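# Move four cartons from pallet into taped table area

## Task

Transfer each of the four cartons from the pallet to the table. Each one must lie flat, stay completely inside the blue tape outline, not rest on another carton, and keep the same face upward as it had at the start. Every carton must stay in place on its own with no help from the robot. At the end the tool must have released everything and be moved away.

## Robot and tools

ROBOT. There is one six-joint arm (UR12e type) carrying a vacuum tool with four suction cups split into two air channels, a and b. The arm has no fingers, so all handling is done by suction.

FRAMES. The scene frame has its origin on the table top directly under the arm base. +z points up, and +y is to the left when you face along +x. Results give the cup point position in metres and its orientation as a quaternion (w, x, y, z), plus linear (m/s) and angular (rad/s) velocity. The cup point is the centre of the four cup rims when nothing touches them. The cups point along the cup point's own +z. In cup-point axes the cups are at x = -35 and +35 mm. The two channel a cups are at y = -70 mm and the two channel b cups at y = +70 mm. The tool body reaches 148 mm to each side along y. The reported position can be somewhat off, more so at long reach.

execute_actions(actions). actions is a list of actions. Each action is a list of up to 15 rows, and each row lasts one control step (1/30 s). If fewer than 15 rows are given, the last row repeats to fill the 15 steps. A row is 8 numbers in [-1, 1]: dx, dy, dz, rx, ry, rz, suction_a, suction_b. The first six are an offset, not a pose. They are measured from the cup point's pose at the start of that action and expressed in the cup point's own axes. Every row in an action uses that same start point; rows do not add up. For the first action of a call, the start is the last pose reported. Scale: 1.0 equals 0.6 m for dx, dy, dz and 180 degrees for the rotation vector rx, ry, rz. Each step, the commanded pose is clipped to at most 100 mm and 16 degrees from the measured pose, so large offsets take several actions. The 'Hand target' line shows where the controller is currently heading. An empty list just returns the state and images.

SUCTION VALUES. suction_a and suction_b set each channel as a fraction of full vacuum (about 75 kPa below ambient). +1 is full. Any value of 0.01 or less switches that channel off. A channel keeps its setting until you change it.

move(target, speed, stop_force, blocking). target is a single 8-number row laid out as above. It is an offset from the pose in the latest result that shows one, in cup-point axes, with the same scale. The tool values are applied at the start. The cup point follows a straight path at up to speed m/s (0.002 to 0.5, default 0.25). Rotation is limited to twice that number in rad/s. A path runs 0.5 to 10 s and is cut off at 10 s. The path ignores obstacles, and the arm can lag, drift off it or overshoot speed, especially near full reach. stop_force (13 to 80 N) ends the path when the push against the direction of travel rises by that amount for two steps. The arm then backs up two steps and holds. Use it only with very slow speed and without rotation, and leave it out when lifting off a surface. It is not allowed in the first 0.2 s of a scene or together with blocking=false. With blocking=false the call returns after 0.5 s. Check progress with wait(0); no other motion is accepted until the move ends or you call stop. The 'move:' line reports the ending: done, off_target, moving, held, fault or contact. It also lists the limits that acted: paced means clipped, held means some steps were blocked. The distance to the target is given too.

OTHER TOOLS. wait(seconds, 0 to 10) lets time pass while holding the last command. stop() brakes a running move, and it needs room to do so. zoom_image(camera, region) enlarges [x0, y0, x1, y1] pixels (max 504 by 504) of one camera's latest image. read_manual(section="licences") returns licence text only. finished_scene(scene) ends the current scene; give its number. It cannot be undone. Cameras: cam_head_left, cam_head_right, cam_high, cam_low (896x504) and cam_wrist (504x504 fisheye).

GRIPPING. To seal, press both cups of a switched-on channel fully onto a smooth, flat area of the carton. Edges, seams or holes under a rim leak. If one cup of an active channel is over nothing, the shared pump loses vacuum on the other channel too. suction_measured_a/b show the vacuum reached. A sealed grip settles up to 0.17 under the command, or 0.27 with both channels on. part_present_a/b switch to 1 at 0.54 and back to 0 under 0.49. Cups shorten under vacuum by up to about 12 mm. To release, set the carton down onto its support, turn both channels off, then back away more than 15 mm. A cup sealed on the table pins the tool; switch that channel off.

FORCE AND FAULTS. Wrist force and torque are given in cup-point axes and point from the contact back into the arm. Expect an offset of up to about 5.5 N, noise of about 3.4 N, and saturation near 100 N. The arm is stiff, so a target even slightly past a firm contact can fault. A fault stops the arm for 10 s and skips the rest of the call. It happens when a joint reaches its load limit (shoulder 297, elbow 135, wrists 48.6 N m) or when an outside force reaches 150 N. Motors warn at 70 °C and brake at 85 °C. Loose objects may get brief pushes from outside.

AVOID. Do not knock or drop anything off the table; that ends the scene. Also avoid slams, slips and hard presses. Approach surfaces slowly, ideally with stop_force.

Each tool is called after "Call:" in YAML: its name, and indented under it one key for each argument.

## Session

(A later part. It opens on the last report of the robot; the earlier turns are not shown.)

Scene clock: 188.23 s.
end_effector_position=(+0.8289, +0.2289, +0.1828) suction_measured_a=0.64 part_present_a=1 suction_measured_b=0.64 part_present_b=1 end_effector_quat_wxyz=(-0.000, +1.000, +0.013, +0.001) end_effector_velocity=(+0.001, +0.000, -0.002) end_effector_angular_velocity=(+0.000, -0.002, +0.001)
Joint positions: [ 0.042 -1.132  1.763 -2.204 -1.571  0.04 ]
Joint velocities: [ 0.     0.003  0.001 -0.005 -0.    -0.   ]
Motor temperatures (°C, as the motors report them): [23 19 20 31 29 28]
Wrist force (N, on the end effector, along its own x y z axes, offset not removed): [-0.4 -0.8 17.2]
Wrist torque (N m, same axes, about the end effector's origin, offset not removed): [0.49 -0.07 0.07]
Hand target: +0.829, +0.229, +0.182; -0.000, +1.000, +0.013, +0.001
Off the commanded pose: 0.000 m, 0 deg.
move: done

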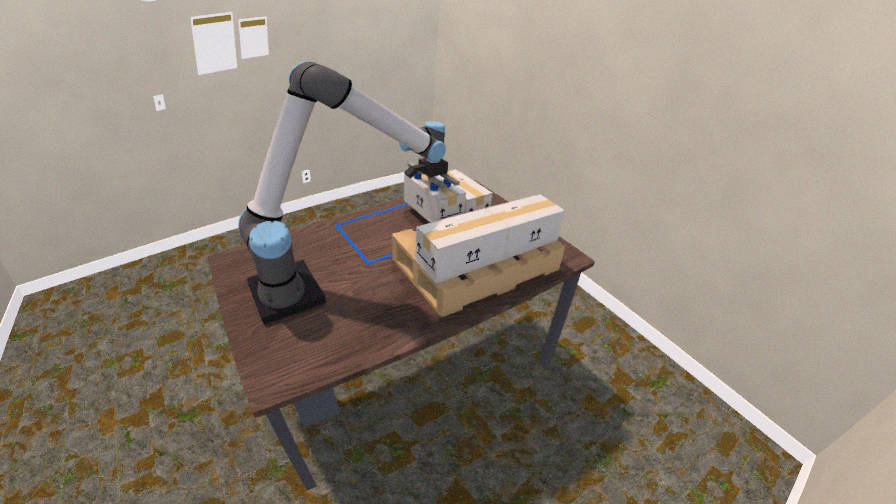

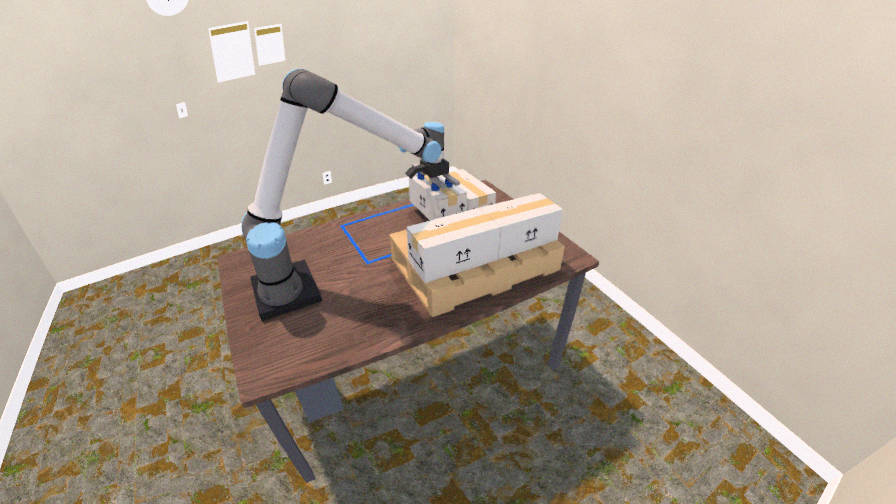

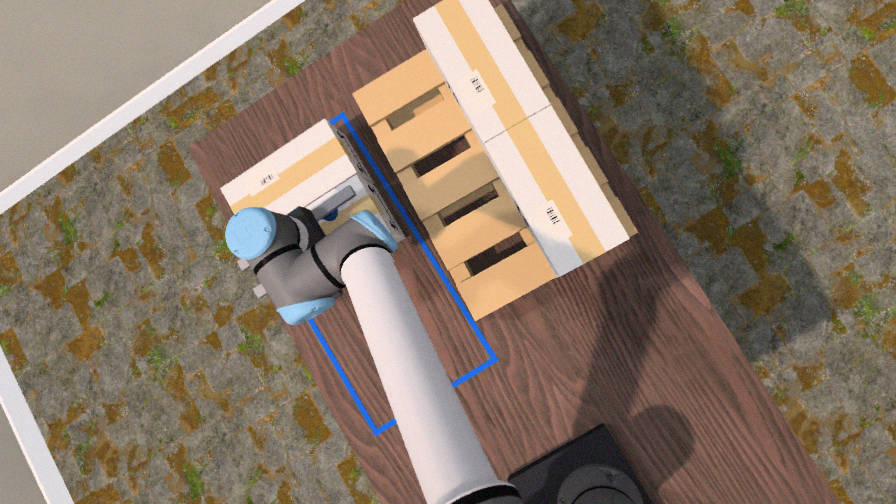

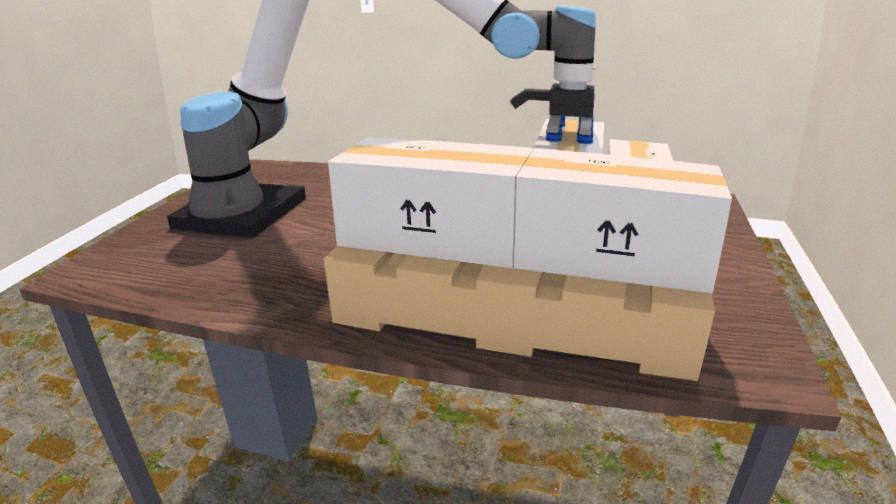

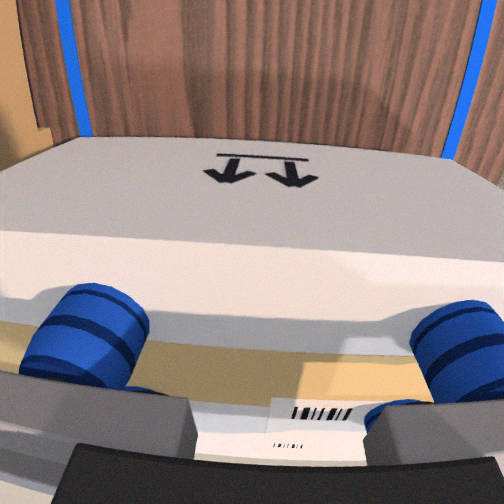

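Call:
move:
  target: [0,0,0.064,0,0,0,1,1]
  speed: 0.08

Call:
move:
  target: [0,0,0.03,0,0,0,1,1]
  speed: 0.008
  stop_force: 15

Scene clock: 198.20 s.
end_effector_position=(+0.8289, +0.2290, +0.1448) suction_measured_a=0.64 part_present_a=1 suction_measured_b=0.64 part_present_b=1 end_effector_quat_wxyz=(-0.000, +1.000, +0.013, +0.001) end_effector_velocity=(-0.000, +0.001, -0.003) end_effector_angular_velocity=(+0.000, -0.000, +0.001)
Joint positions: [ 0.042 -1.093  1.785 -2.265 -1.571  0.04 ]
Joint velocities: [ 0.001  0.003  0.001 -0.005  0.    -0.   ]
Motor temperatures (°C, as the motors report them): [23 19 20 31 29 28]
Wrist force (N, on the end effector, along its own x y z axes, offset not removed): [-2.3 -0.6 18.6]
Wrist torque (N m, same axes, about the end effector's origin, offset not removed): [0.72 0.26 0.11]
Hand target: +0.829, +0.229, +0.144; -0.000, +1.000, +0.013, +0.001
Off the commanded pose: 0.000 m, 0 deg.
move: done

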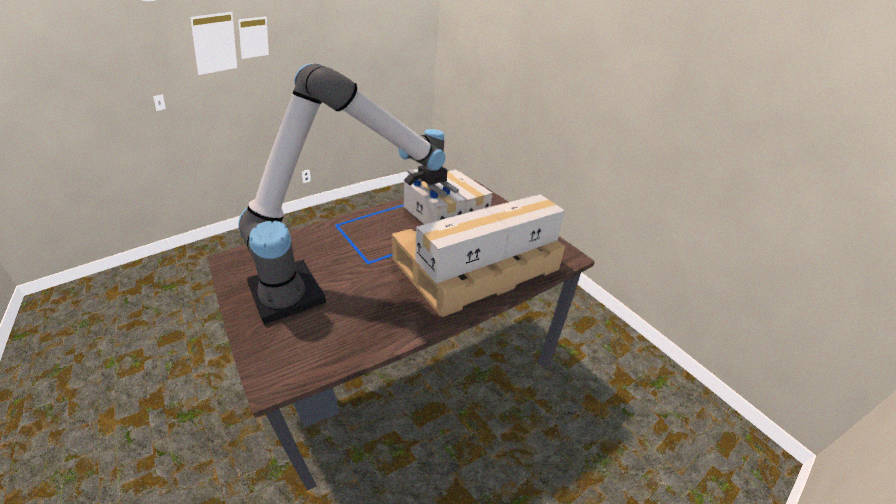

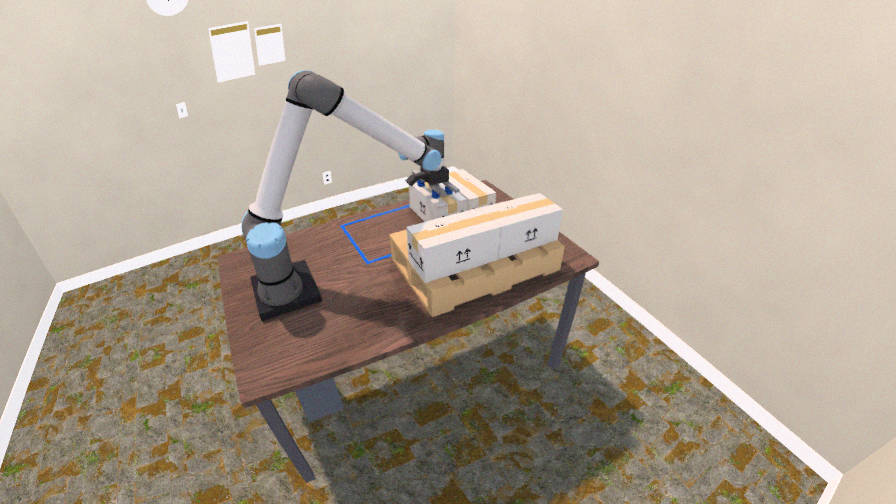

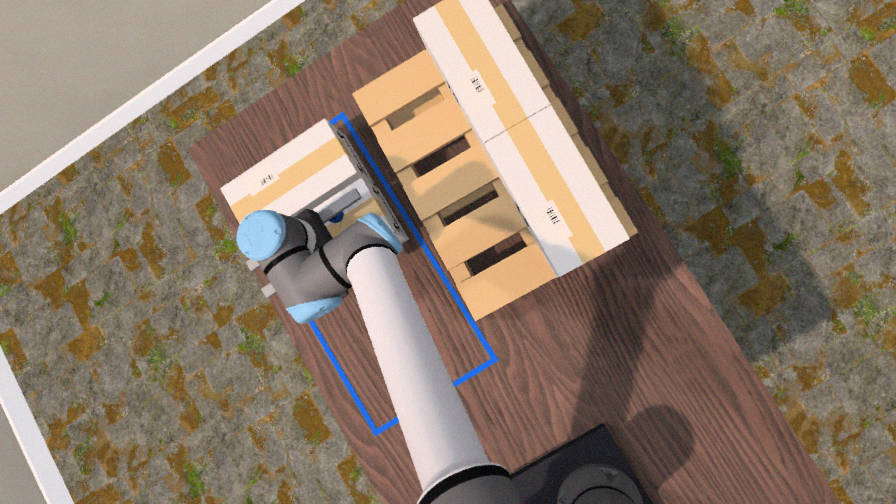

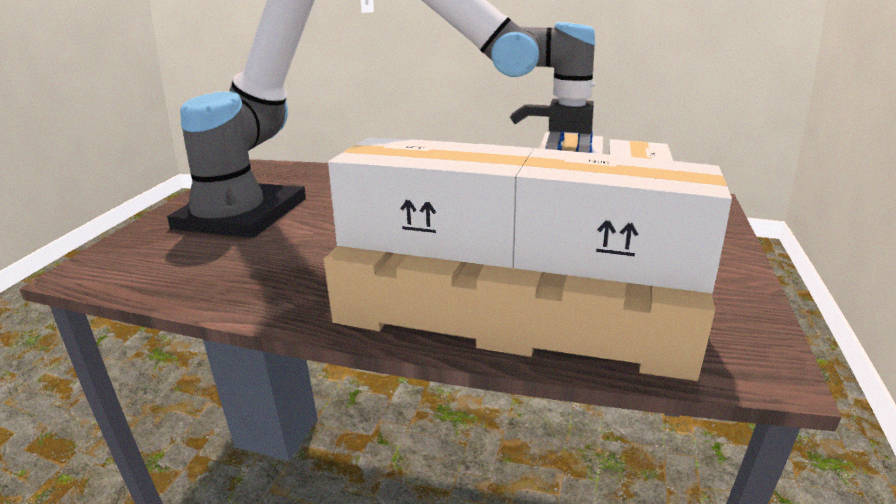

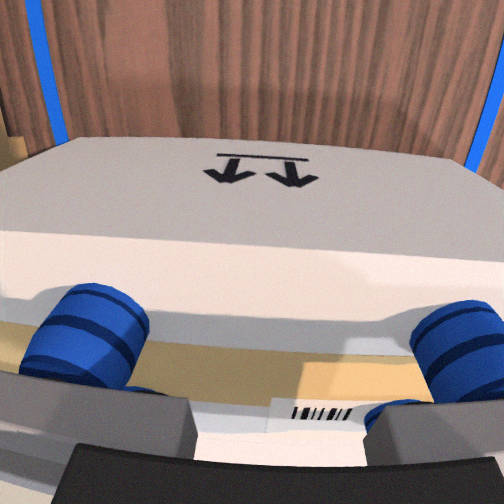

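Scene clock: 199.57 s.
end_effector_position=(+0.8290, +0.2290, +0.1370) suction_measured_a=0.64 part_present_a=1 suction_measured_b=0.64 part_present_b=1 end_effector_quat_wxyz=(-0.000, +1.000, +0.013, +0.001) end_effector_velocity=(-0.002, +0.001, +0.000) end_effector_angular_velocity=(-0.001, +0.004, +0.001)
Joint positions: [ 0.042 -1.085  1.789 -2.278 -1.571  0.04 ]
Joint velocities: [ 0.001 -0.001  0.001  0.005 -0.001 -0.   ]
Motor temperatures (°C, as the motors report them): [23 19 20 31 29 28]
Wrist force (N, on the end effector, along its own x y z axes, offset not removed): [-0.8 -3.4 -25.0]
Wrist torque (N m, same axes, about the end effector's origin, offset not removed): [-1.18 -0.72 0.38]
Hand target: +0.829, +0.229, +0.137; -0.000, +1.000, +0.013, +0.001
Off the commanded pose: 0.010 m, 0 deg.
move: contact

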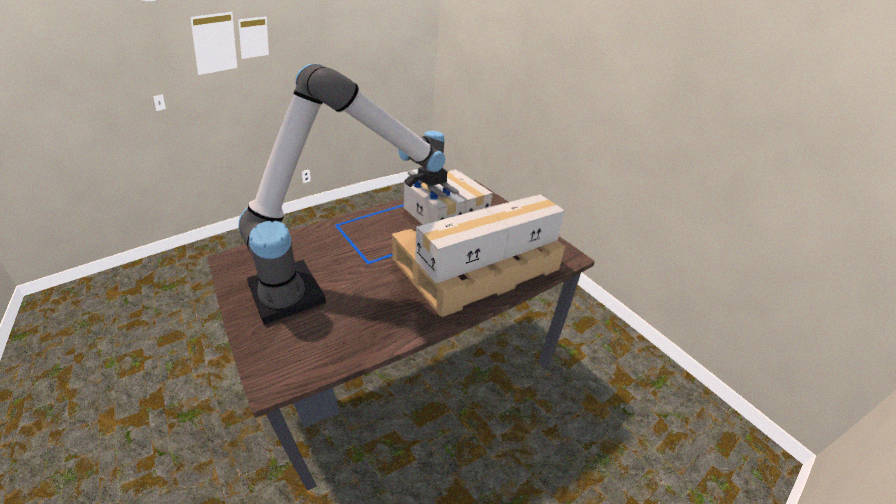

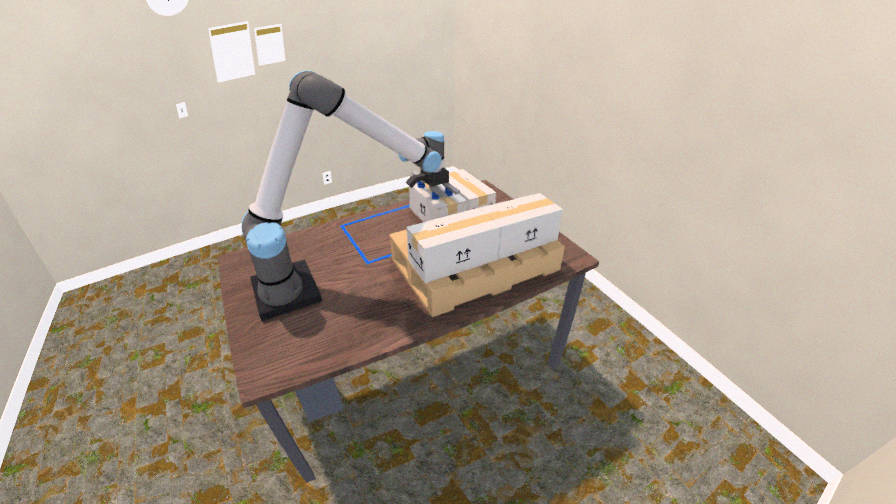

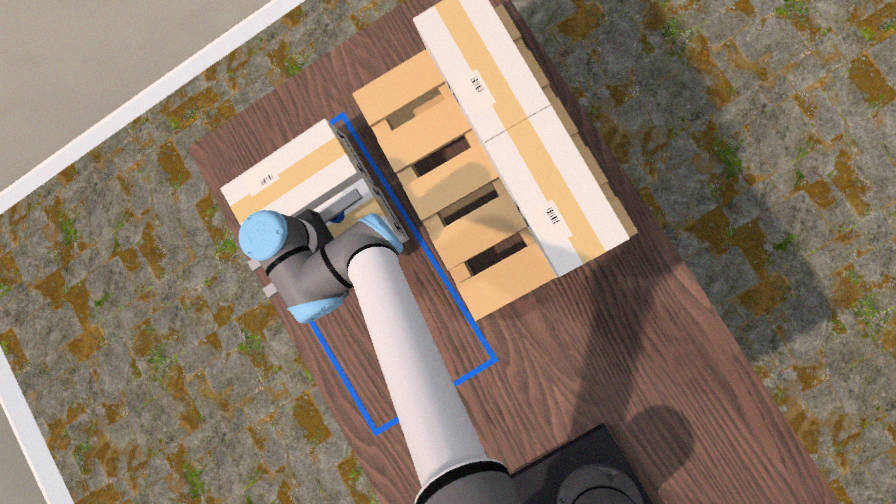

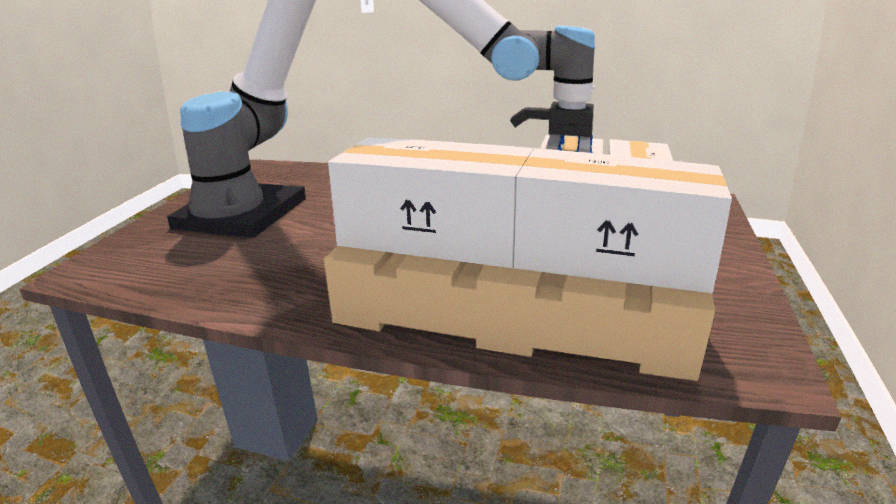

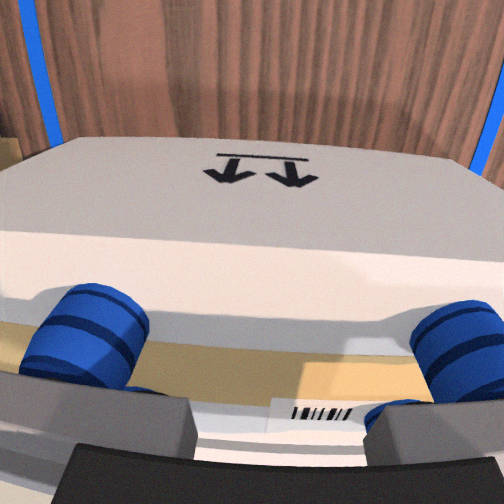

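Call:
move:
  target: [0,0,-0.01,0,0,0,0,0]
  speed: 0.02

Call:
move:
  target: [0,0,-0.2,0,0,0,0,0]
  speed: 0.3

Call:
move:
  target: [0.149,0.848,-0.07,0,0,-0.486,0,0]
  speed: 0.5

Scene clock: 209.30 s.
end_effector_position=(+0.8290, +0.2290, +0.1426) suction_measured_a=0.01 part_present_a=0 suction_measured_b=0.01 part_present_b=0 end_effector_quat_wxyz=(-0.000, +1.000, +0.013, +0.001) end_effector_velocity=(+0.000, -0.001, +0.002) end_effector_angular_velocity=(+0.000, +0.001, -0.001)
Joint positions: [ 0.042 -1.091  1.786 -2.269 -1.571  0.04 ]
Joint velocities: [-0.001 -0.002 -0.001  0.005  0.    -0.   ]
Motor temperatures (°C, as the motors report them): [23 19 20 31 29 28]
Wrist force (N, on the end effector, along its own x y z axes, offset not removed): [-0.7 -3.9 -27.6]
Wrist torque (N m, same axes, about the end effector's origin, offset not removed): [-0.53 -0.25 0.16]
Hand target: +0.829, +0.229, +0.143; -0.000, +1.000, +0.013, +0.001
Off the commanded pose: 0.000 m, 0 deg.
move: done

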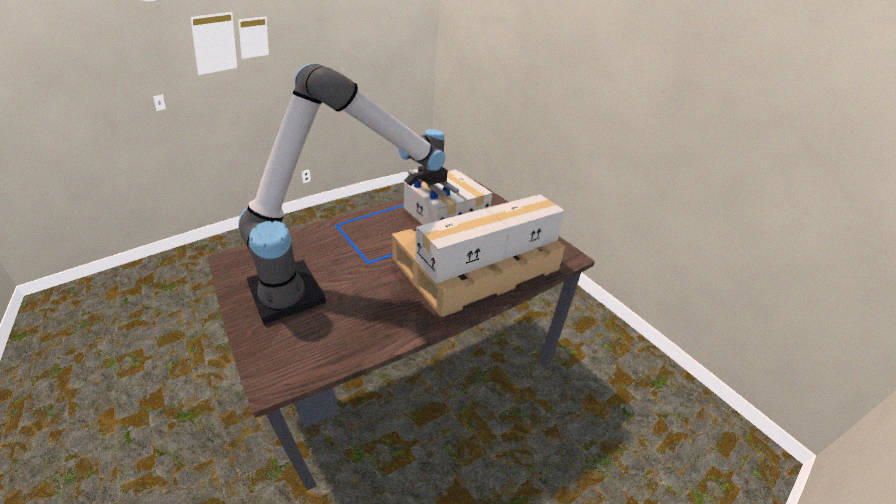

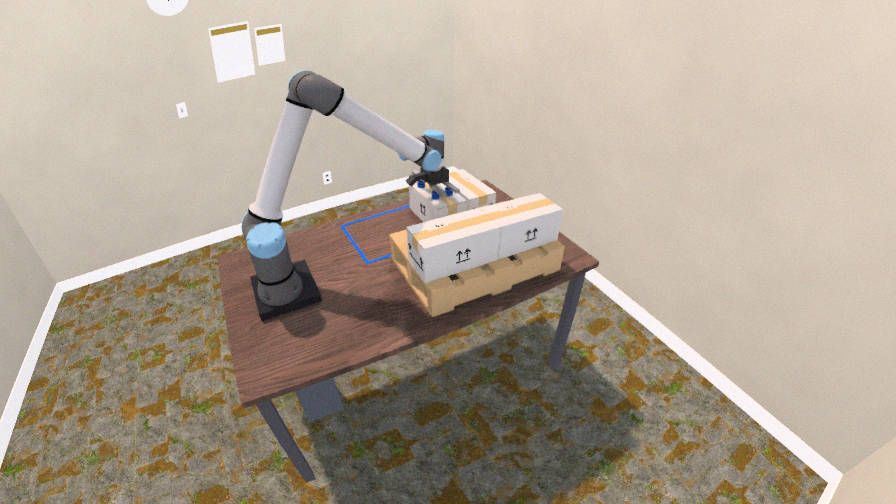

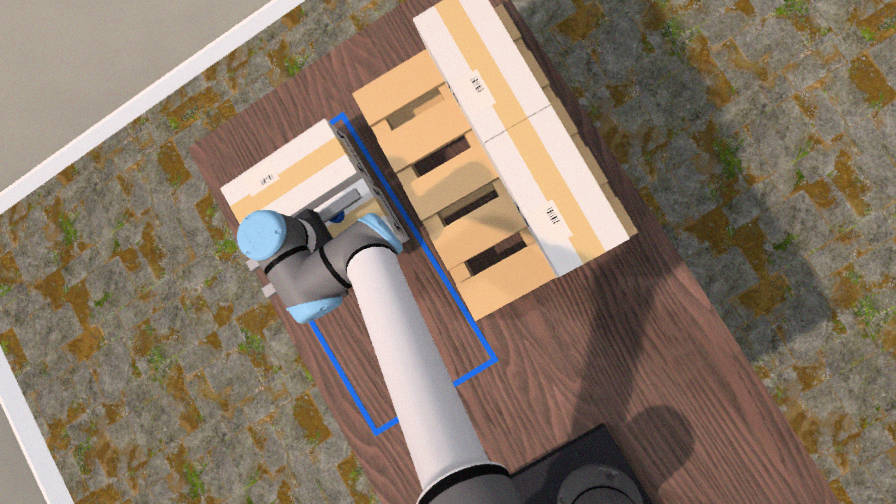

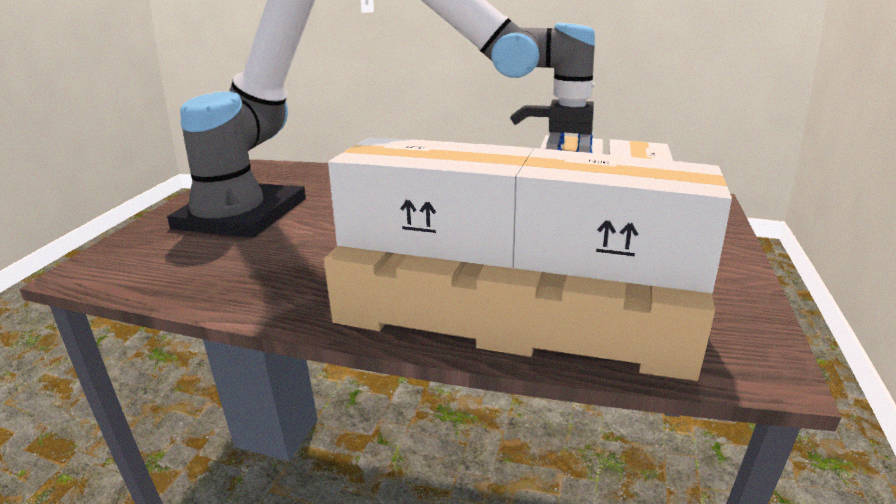

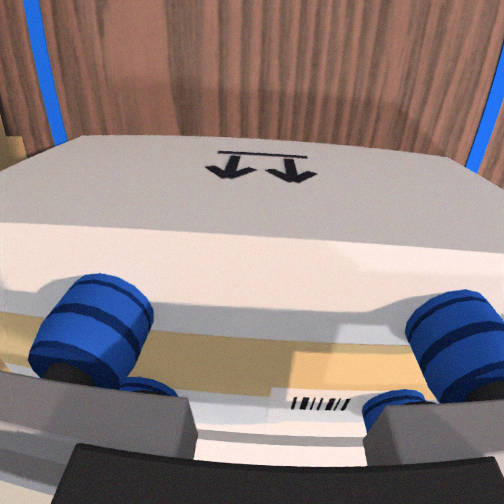

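Scene clock: 210.40 s.
end_effector_position=(+0.8287, +0.2291, +0.2622) suction_measured_a=0.01 part_present_a=0 suction_measured_b=0.01 part_present_b=0 end_effector_quat_wxyz=(-0.000, +1.000, +0.013, +0.001) end_effector_velocity=(-0.000, +0.001, +0.003) end_effector_angular_velocity=(-0.000, +0.000, +0.001)
Joint positions: [ 0.043 -1.203  1.704 -2.075 -1.571  0.04 ]
Joint velocities: [ 0.001 -0.003 -0.002  0.005 -0.     0.   ]
Motor temperatures (°C, as the motors report them): [23 19 20 31 29 28]
Wrist force (N, on the end effector, along its own x y z axes, offset not removed): [0.6 -1.6 -3.5]
Wrist torque (N m, same axes, about the end effector's origin, offset not removed): [-0.22 -0.14 -0.01]
Hand target: +0.829, +0.229, +0.263; -0.000, +1.000, +0.013, +0.001
Off the commanded pose: 0.000 m, 0 deg.
move: done

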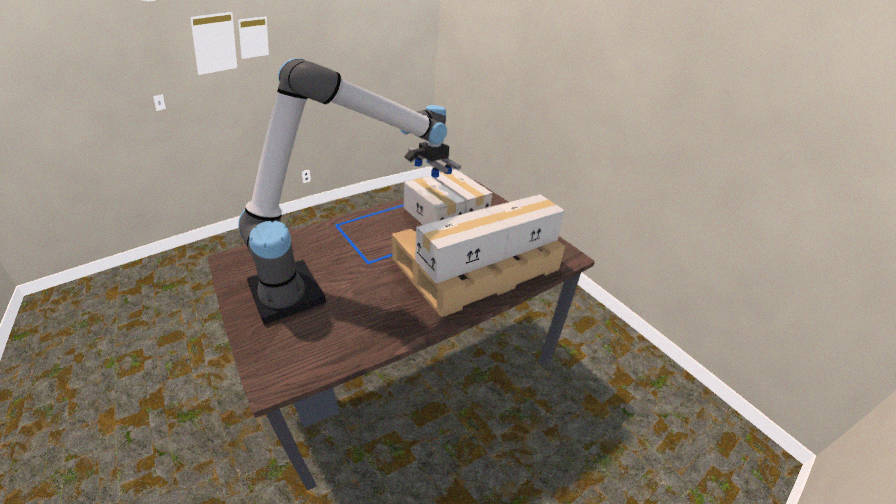

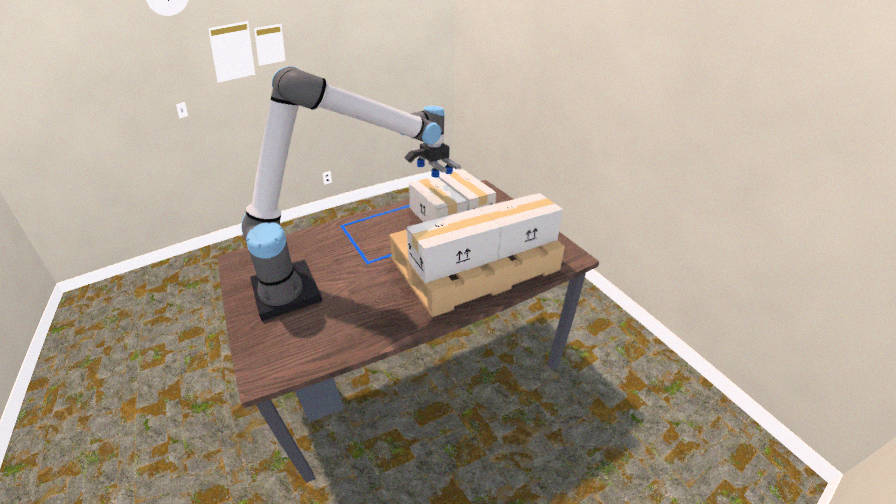

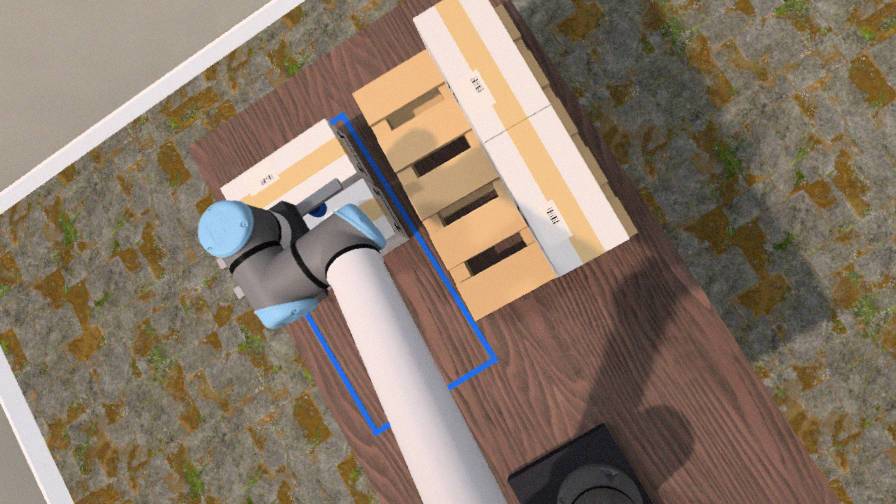

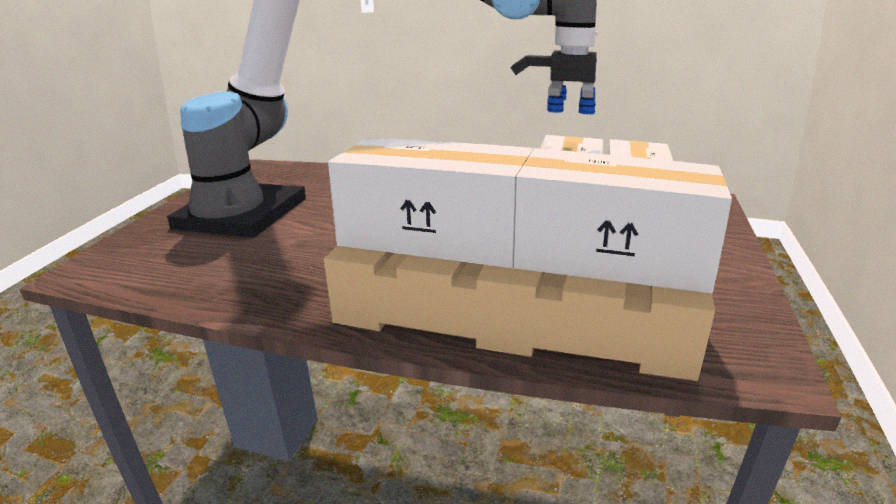

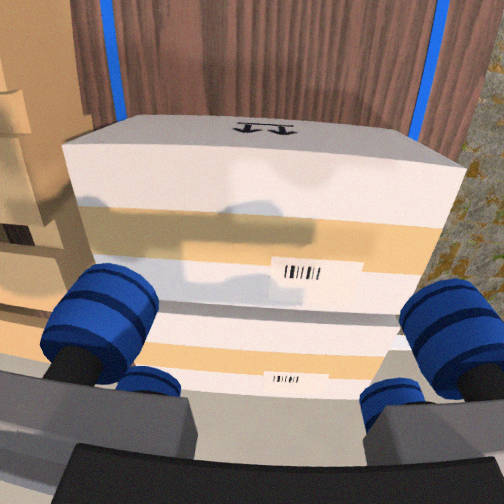

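Scene clock: 212.70 s.
end_effector_position=(+0.9313, -0.2767, +0.3041) suction_measured_a=0.01 part_present_a=0 suction_measured_b=0.01 part_present_b=0 end_effector_quat_wxyz=(+0.001, +0.714, +0.700, +0.001) end_effector_velocity=(+0.001, -0.003, -0.001) end_effector_angular_velocity=(+0.002, +0.003, +0.011)
Joint positions: [-0.492 -1.062  1.412 -1.924 -1.57  -2.021]
Joint velocities: [-0.003  0.004 -0.006  0.005  0.001 -0.014]
Motor temperatures (°C, as the motors report them): [23 19 20 31 29 28]
Wrist force (N, on the end effector, along its own x y z axes, offset not removed): [-1.1 0.1 -3.7]
Wrist torque (N m, same axes, about the end effector's origin, offset not removed): [-0.01 0.03 0.02]
Hand target: +0.931, -0.277, +0.304; +0.001, +0.713, +0.701, +0.001
Off the commanded pose: 0.001 m, 0 deg.
move: done

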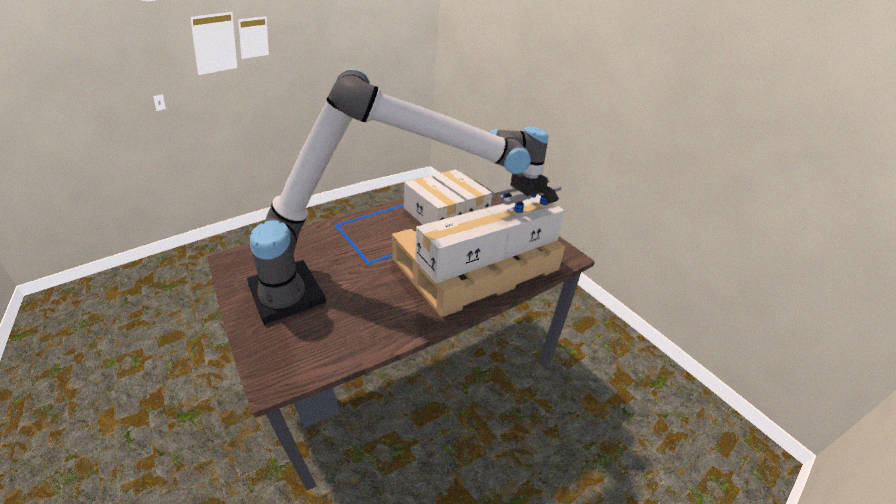

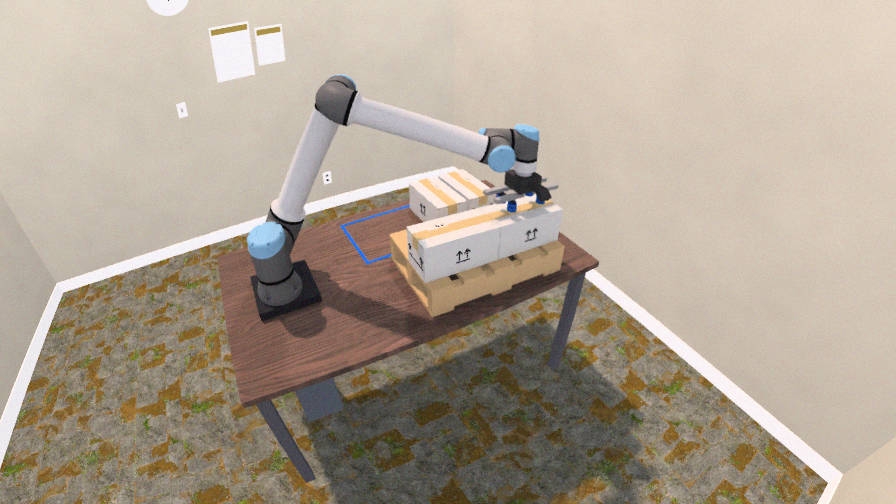

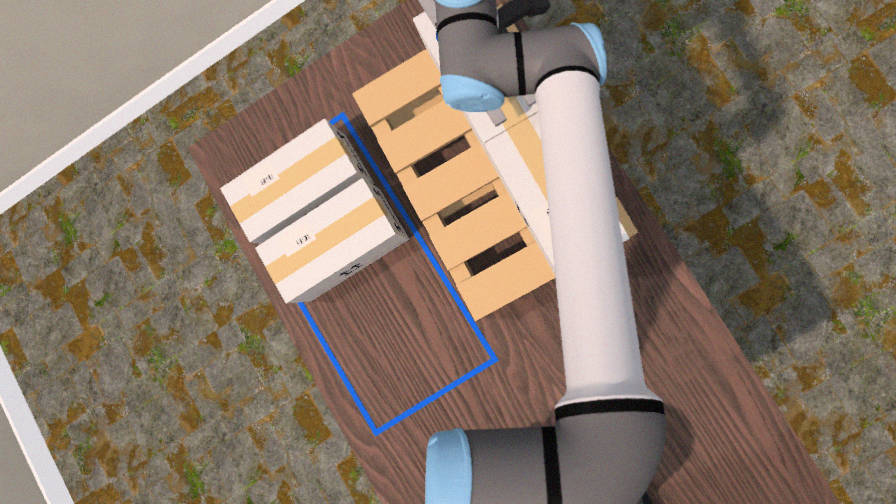

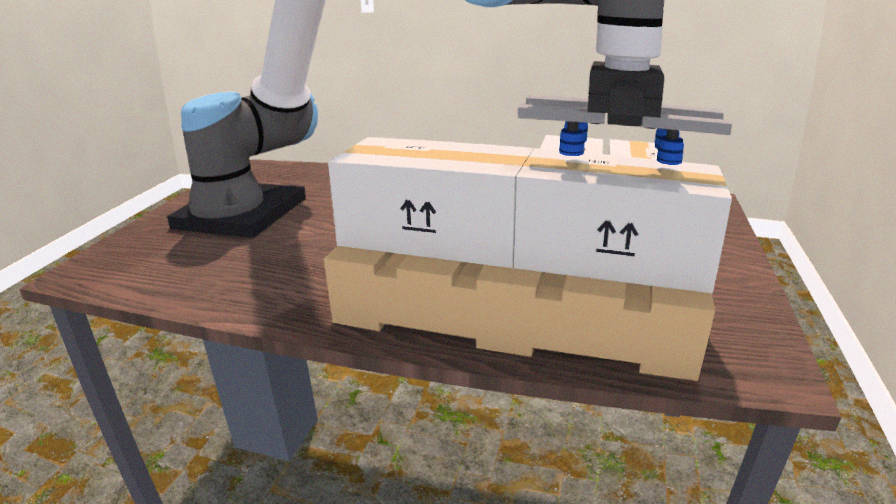

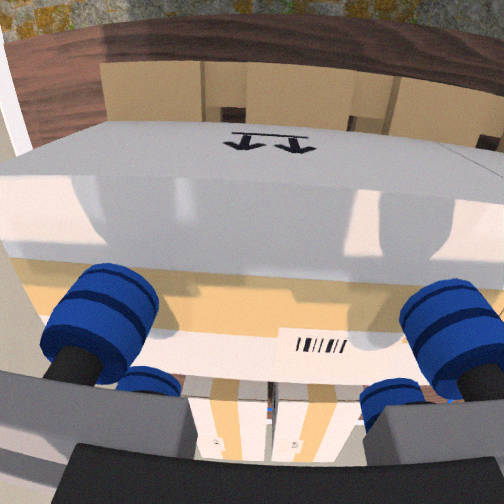

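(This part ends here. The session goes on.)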